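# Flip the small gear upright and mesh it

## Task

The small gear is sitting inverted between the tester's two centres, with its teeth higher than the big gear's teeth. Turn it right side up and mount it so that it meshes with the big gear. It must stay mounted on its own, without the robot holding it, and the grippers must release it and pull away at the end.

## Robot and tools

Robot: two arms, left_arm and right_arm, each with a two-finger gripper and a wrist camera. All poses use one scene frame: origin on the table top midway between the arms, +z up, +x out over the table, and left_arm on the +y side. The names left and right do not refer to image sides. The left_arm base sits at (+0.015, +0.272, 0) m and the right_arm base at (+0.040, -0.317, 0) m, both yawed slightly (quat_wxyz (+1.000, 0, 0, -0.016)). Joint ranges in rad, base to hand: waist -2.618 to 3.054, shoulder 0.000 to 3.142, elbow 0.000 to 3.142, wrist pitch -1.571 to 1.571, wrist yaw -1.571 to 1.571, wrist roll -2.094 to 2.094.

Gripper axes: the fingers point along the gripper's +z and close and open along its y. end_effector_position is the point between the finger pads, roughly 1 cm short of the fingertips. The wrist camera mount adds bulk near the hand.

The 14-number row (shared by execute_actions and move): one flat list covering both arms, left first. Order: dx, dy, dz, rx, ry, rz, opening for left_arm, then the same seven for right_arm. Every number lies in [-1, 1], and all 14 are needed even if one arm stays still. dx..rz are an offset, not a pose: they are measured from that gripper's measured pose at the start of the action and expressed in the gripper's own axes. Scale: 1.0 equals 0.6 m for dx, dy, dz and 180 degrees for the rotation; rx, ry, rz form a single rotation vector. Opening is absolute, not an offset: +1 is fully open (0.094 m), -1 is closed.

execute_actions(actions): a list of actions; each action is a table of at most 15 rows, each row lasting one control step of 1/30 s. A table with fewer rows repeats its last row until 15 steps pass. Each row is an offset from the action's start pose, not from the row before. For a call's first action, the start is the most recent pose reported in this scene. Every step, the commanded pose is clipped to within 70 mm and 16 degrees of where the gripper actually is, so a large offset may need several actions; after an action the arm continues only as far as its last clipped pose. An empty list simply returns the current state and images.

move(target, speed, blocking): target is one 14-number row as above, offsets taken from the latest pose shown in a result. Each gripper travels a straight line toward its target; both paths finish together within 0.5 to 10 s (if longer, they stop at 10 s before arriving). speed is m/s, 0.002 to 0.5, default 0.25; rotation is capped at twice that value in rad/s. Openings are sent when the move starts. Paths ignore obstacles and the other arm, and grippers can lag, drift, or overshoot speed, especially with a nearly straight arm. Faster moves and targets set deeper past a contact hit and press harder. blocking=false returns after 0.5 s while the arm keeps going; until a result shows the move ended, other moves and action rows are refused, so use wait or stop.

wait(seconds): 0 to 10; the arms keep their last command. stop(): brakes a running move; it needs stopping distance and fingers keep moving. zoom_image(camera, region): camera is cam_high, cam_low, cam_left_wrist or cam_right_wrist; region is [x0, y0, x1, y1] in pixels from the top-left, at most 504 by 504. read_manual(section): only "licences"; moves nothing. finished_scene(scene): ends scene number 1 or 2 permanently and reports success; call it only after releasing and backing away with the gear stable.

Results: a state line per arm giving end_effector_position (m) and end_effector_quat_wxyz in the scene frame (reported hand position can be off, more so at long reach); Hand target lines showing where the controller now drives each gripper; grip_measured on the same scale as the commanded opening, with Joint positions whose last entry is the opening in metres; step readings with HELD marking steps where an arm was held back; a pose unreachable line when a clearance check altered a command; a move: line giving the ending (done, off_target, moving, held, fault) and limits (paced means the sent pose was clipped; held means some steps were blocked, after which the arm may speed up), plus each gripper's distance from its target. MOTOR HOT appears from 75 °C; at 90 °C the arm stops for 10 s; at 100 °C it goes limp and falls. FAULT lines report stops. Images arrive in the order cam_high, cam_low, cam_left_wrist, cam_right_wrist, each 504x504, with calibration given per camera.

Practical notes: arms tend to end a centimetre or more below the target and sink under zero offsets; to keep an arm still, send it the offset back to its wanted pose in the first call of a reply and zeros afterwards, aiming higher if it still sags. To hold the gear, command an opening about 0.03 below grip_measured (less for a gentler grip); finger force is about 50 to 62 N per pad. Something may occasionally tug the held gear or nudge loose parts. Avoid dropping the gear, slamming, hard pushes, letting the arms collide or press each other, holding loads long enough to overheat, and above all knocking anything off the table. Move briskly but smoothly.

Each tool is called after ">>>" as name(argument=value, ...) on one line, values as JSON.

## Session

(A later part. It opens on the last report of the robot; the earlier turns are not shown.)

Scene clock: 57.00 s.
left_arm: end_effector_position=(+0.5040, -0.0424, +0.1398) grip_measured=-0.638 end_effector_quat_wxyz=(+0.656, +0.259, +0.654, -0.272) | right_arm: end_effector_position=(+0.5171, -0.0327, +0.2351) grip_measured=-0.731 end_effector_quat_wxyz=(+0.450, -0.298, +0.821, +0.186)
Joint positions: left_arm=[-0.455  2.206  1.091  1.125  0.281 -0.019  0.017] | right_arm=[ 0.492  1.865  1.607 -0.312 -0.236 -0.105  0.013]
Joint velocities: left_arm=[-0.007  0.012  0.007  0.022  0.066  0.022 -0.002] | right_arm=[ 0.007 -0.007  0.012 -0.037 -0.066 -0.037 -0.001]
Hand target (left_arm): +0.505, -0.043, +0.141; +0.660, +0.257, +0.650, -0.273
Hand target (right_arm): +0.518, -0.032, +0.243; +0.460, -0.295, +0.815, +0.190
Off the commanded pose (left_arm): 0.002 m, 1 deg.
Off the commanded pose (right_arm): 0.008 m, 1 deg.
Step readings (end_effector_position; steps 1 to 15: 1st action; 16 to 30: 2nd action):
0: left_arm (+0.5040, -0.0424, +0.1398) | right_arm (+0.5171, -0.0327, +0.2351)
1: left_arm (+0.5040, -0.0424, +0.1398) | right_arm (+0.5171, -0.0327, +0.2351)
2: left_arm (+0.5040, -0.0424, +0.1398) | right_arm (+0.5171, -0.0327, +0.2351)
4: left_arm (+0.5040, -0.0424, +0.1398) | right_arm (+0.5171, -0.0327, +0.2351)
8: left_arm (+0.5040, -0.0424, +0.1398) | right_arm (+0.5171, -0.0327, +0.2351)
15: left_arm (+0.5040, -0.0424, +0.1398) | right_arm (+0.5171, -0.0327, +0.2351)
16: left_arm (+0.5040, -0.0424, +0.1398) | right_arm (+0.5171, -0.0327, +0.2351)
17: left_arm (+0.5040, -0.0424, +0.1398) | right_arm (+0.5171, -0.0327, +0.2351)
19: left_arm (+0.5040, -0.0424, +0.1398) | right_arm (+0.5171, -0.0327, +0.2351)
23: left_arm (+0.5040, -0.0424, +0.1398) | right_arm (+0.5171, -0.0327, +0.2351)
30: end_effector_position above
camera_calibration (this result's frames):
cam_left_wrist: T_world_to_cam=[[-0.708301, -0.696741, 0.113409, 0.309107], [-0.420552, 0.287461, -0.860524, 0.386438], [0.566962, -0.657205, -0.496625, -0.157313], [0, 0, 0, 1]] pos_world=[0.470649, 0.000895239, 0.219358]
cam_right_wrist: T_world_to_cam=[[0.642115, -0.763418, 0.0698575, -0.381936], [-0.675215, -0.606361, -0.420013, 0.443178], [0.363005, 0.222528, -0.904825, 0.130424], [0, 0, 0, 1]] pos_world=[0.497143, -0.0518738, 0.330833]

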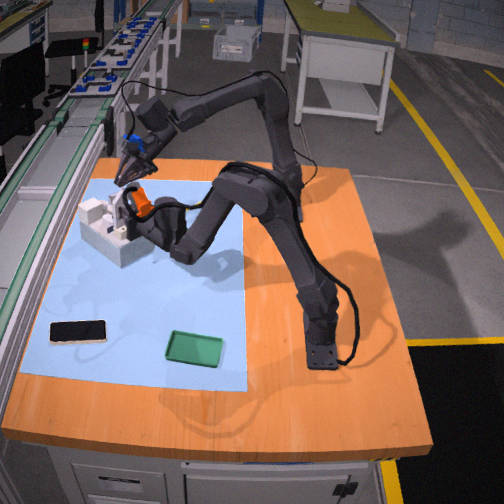

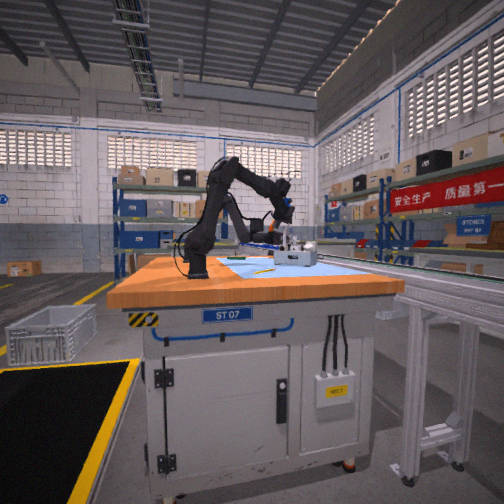

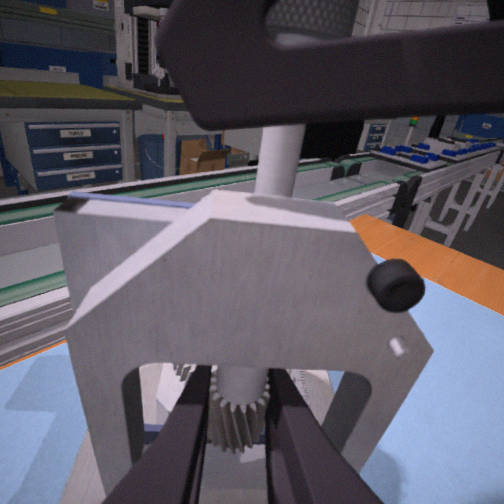

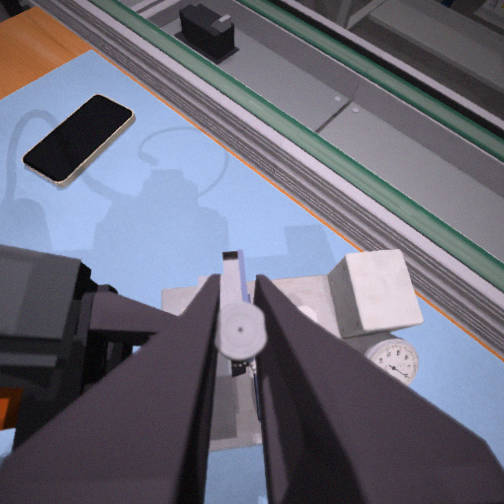

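As in scene 1: open right gripper (expect ~2 mm drop).

>>> execute_actions(actions=[[[-0.002,0,0.002,0,-0.004,0,-0.675,-0.012,0,-0.005,0,-0.008,0,-0.4]]])

Scene clock: 57.60 s.
left_arm: end_effector_position=(+0.5040, -0.0424, +0.1388) grip_measured=-0.638 end_effector_quat_wxyz=(+0.656, +0.259, +0.655, -0.272) | right_arm: end_effector_position=(+0.5178, -0.0324, +0.2362) grip_measured=-0.403 end_effector_quat_wxyz=(+0.453, -0.297, +0.820, +0.186)
Joint positions: left_arm=[-0.455  2.208  1.091  1.125  0.282 -0.019  0.017] | right_arm=[ 0.492  1.865  1.607 -0.307 -0.236 -0.105  0.028]
Joint velocities: left_arm=[ 0.007 -0.002 -0.002 -0.037  0.022  0.007 -0.   ] | right_arm=[-0.007  0.022  0.002 -0.037 -0.051 -0.022 -0.001]
Hand target (left_arm): +0.505, -0.043, +0.141; +0.661, +0.257, +0.650, -0.273
Hand target (right_arm): +0.518, -0.032, +0.243; +0.461, -0.295, +0.815, +0.190
Off the commanded pose (left_arm): 0.003 m, 1 deg.
Off the commanded pose (right_arm): 0.007 m, 1 deg.
Step readings (end_effector_position):
0: left_arm (+0.5040, -0.0424, +0.1398) | right_arm (+0.5171, -0.0327, +0.2351)
1: left_arm (+0.5040, -0.0424, +0.1398) | right_arm (+0.5171, -0.0328, +0.2350)
2: left_arm (+0.5040, -0.0424, +0.1392) | right_arm (+0.5172, -0.0327, +0.2352)
4: left_arm (+0.5040, -0.0424, +0.1388) | right_arm (+0.5177, -0.0325, +0.2360)
8: left_arm (+0.5040, -0.0424, +0.1388) | right_arm (+0.5178, -0.0324, +0.2362)
15: end_effector_position above
camera_calibration (this result's frames):
cam_left_wrist: T_world_to_cam=[[-0.708413, -0.696553, 0.113862, 0.30918], [-0.4216, 0.28824, -0.859751, 0.385965], [0.566042, -0.657063, -0.49786, -0.157259], [0, 0, 0, 1]] pos_world=[0.470765, 0.000780622, 0.218337]
cam_right_wrist: T_world_to_cam=[[0.641526, -0.763779, 0.0713147, -0.382295], [-0.673351, -0.605219, -0.424627, 0.444405], [0.367482, 0.224389, -0.902555, 0.128314], [0, 0, 0, 1]] pos_world=[0.49734, -0.0518186, 0.33178]

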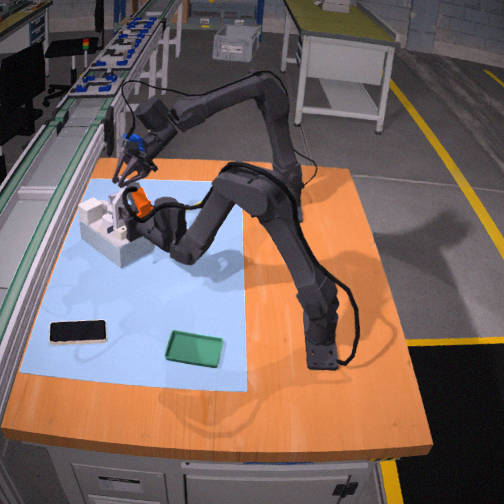

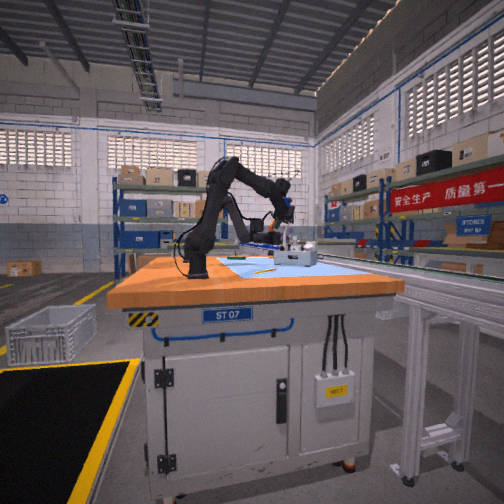

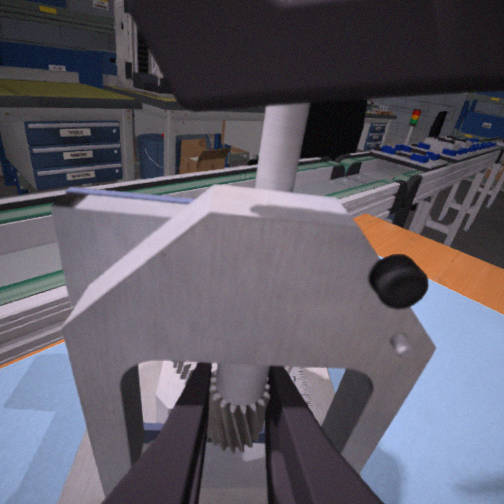

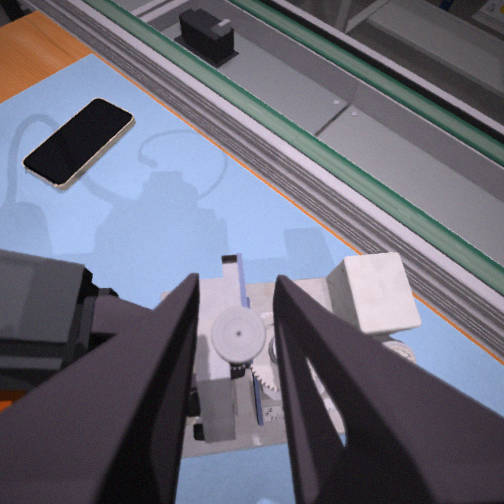

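z=0.1388 matches the predicted seated height. Open left, then withdraw.

>>> execute_actions(actions=[[[-0.014,0,0,0,-0.008,0,-0.45,-0.012,0,-0.005,0,-0.008,0,-0.4]]])

>>> move(target=[-0.018,0,-0.17,0,-0.008,0,-0.45,-0.03,0,-0.15,0,0,0,-0.4], speed=0.15)

Scene clock: 58.23 s.
left_arm: end_effector_position=(+0.5040, -0.0424, +0.1388) grip_measured=-0.452 end_effector_quat_wxyz=(+0.655, +0.258, +0.655, -0.273) | right_arm: end_effector_position=(+0.5182, -0.0322, +0.2369) grip_measured=-0.403 end_effector_quat_wxyz=(+0.454, -0.297, +0.819, +0.186)
Joint positions: left_arm=[-0.455  2.208  1.091  1.125  0.282 -0.022  0.026] | right_arm=[ 0.492  1.865  1.607 -0.303 -0.236 -0.105  0.028]
Joint velocities: left_arm=[ 0.022 -0.002 -0.007  0.022  0.022  0.022 -0.001] | right_arm=[-0.032 -0.007  0.002 -0.022 -0.007 -0.051 -0.001]
Hand target (left_arm): +0.504, -0.042, +0.147; +0.664, +0.256, +0.647, -0.275
Hand target (right_arm): +0.519, -0.032, +0.244; +0.463, -0.295, +0.814, +0.190
Off the commanded pose (left_arm): 0.008 m, 1 deg.
Off the commanded pose (right_arm): 0.007 m, 1 deg.
Step readings (end_effector_position):
0: left_arm (+0.5040, -0.0424, +0.1388) | right_arm (+0.5178, -0.0324, +0.2362)
1: left_arm (+0.5040, -0.0424, +0.1388) | right_arm (+0.5178, -0.0324, +0.2363)
2: left_arm (+0.5040, -0.0424, +0.1388) | right_arm (+0.5178, -0.0324, +0.2363)
4: left_arm (+0.5040, -0.0424, +0.1388) | right_arm (+0.5180, -0.0323, +0.2366)
8: left_arm (+0.5040, -0.0424, +0.1388) | right_arm (+0.5181, -0.0323, +0.2367)
15: end_effector_position above
camera_calibration (this result's frames):
cam_left_wrist: T_world_to_cam=[[-0.708185, -0.696283, 0.116893, 0.308656], [-0.423419, 0.286366, -0.859483, 0.386765], [0.564969, -0.658167, -0.49762, -0.156798], [0, 0, 0, 1]] pos_world=[0.470935, 0.000955749, 0.218312]
cam_right_wrist: T_world_to_cam=[[0.641305, -0.763889, 0.0721221, -0.382531], [-0.67204, -0.604569, -0.427619, 0.445146], [0.370256, 0.225765, -0.901077, 0.127018], [0, 0, 0, 1]] pos_world=[0.497446, -0.0517656, 0.332395]

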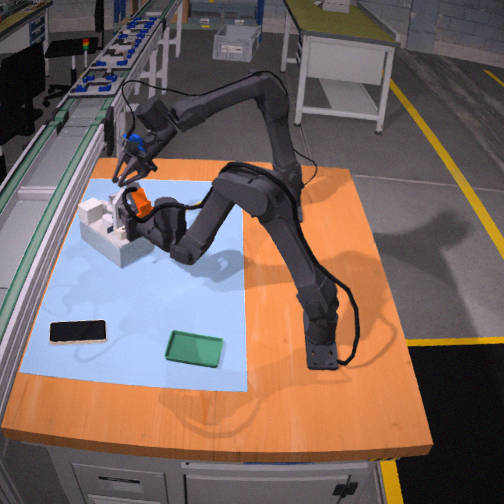

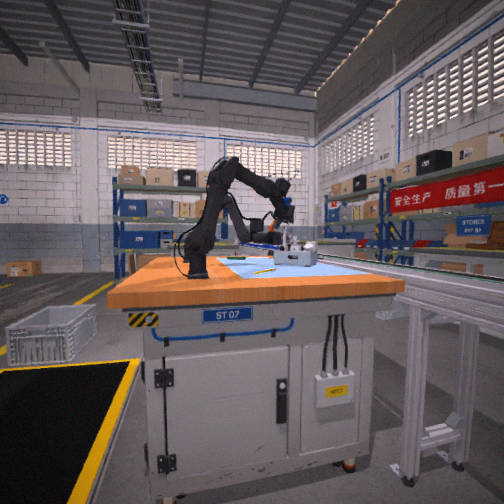

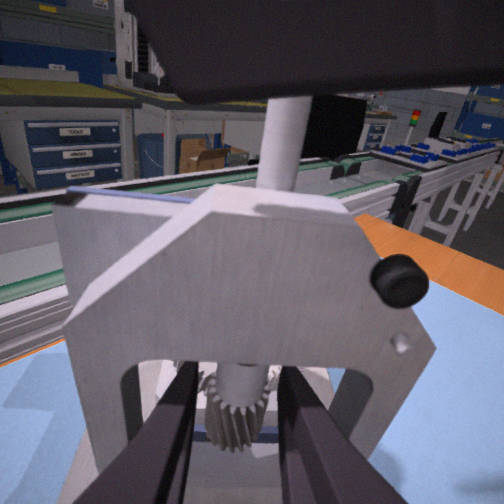

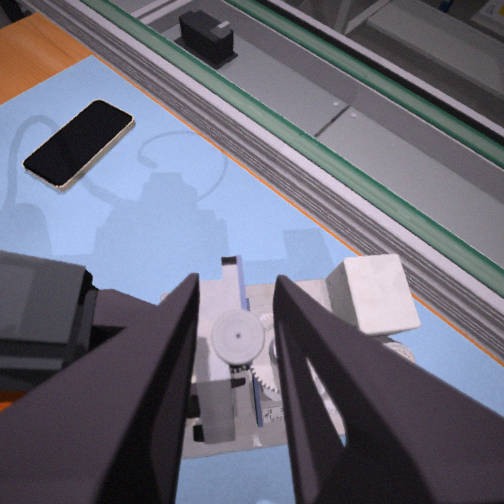

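Scene clock: 59.50 s.
left_arm: end_effector_position=(+0.4343, +0.0256, +0.1355) grip_measured=-0.452 end_effector_quat_wxyz=(+0.651, +0.256, +0.659, -0.275) | right_arm: end_effector_position=(+0.4712, -0.0728, +0.2916) grip_measured=-0.403 end_effector_quat_wxyz=(+0.448, -0.296, +0.823, +0.185)
Joint positions: left_arm=[-0.369  1.997  0.669  1.328  0.368 -0.029  0.026] | right_arm=[ 0.448  1.656  1.587 -0.512 -0.271 -0.128  0.028]
Joint velocities: left_arm=[ 0.002 -0.002 -0.012 -0.022  0.022  0.022  0.002] | right_arm=[ 0.017 -0.012  0.002 -0.037  0.066 -0.007 -0.   ]
Hand target (left_arm): +0.432, +0.030, +0.148; +0.663, +0.254, +0.647, -0.277
Hand target (right_arm): +0.469, -0.078, +0.299; +0.454, -0.298, +0.819, +0.186
Off the commanded pose (left_arm): 0.014 m, 2 deg.
Off the commanded pose (right_arm): 0.009 m, 1 deg.
move: off_target (left_arm)
camera_calibration (this result's frames):
cam_left_wrist: T_world_to_cam=[[-0.706652, -0.696072, 0.126991, 0.304999], [-0.434324, 0.285037, -0.854468, 0.339071], [0.558575, -0.658967, -0.503743, -0.0706506], [0, 0, 0, 1]] pos_world=[0.402258, 0.069097, 0.215403]
cam_right_wrist: T_world_to_cam=[[0.640444, -0.764954, 0.0683871, -0.385958], [-0.678839, -0.605484, -0.415412, 0.412027], [0.359178, 0.219624, -0.907059, 0.209383], [0, 0, 0, 1]] pos_world=[0.451678, -0.0917501, 0.387478]

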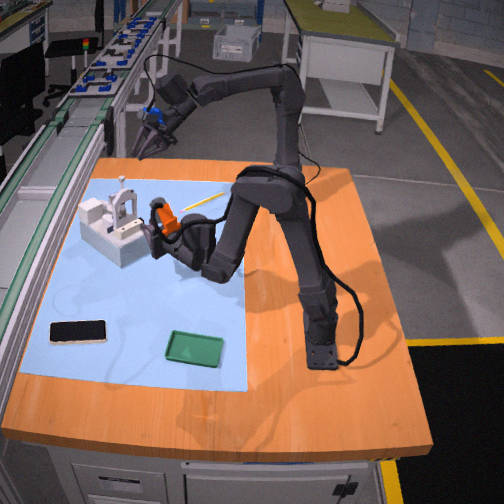

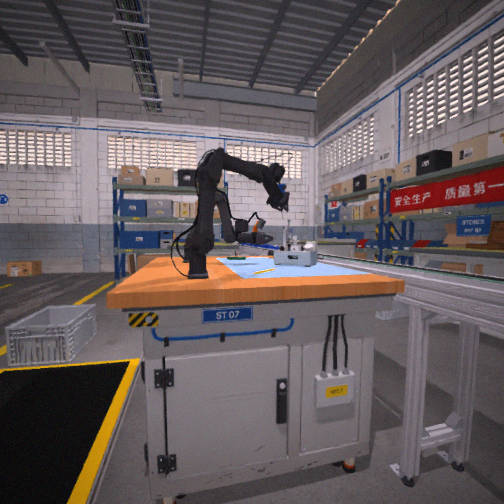

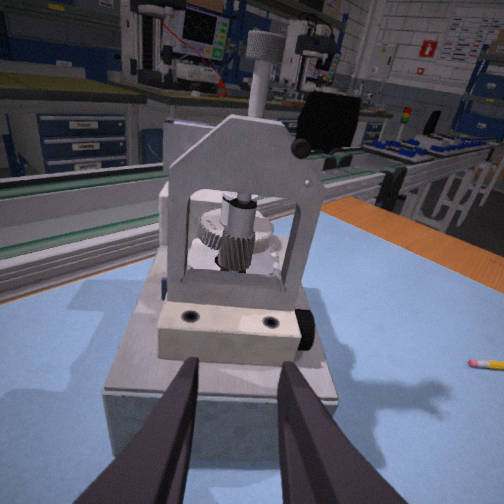

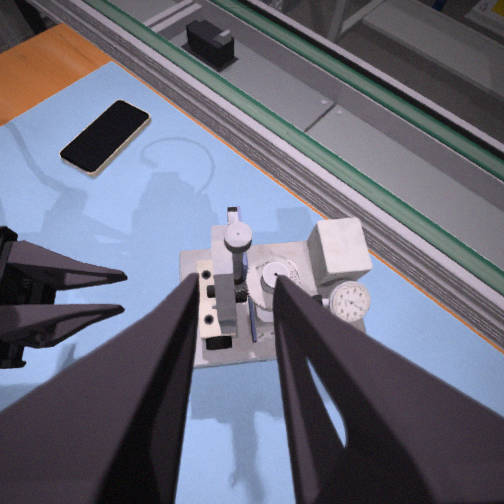

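>>> zoom_image(camera="cam_left_wrist", region=[170, 170, 310, 290])

Region (170, 170, 310, 290) of cam_left_wrist's 504x504 image, scaled by 3.600, with more detail than that image has; it fills the top 432 rows of this view, and the rest is white.

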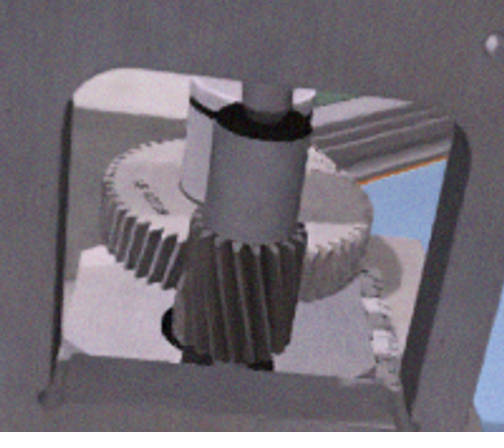

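>>> finished_scene(scene=2)

The scene is finished: the task was done.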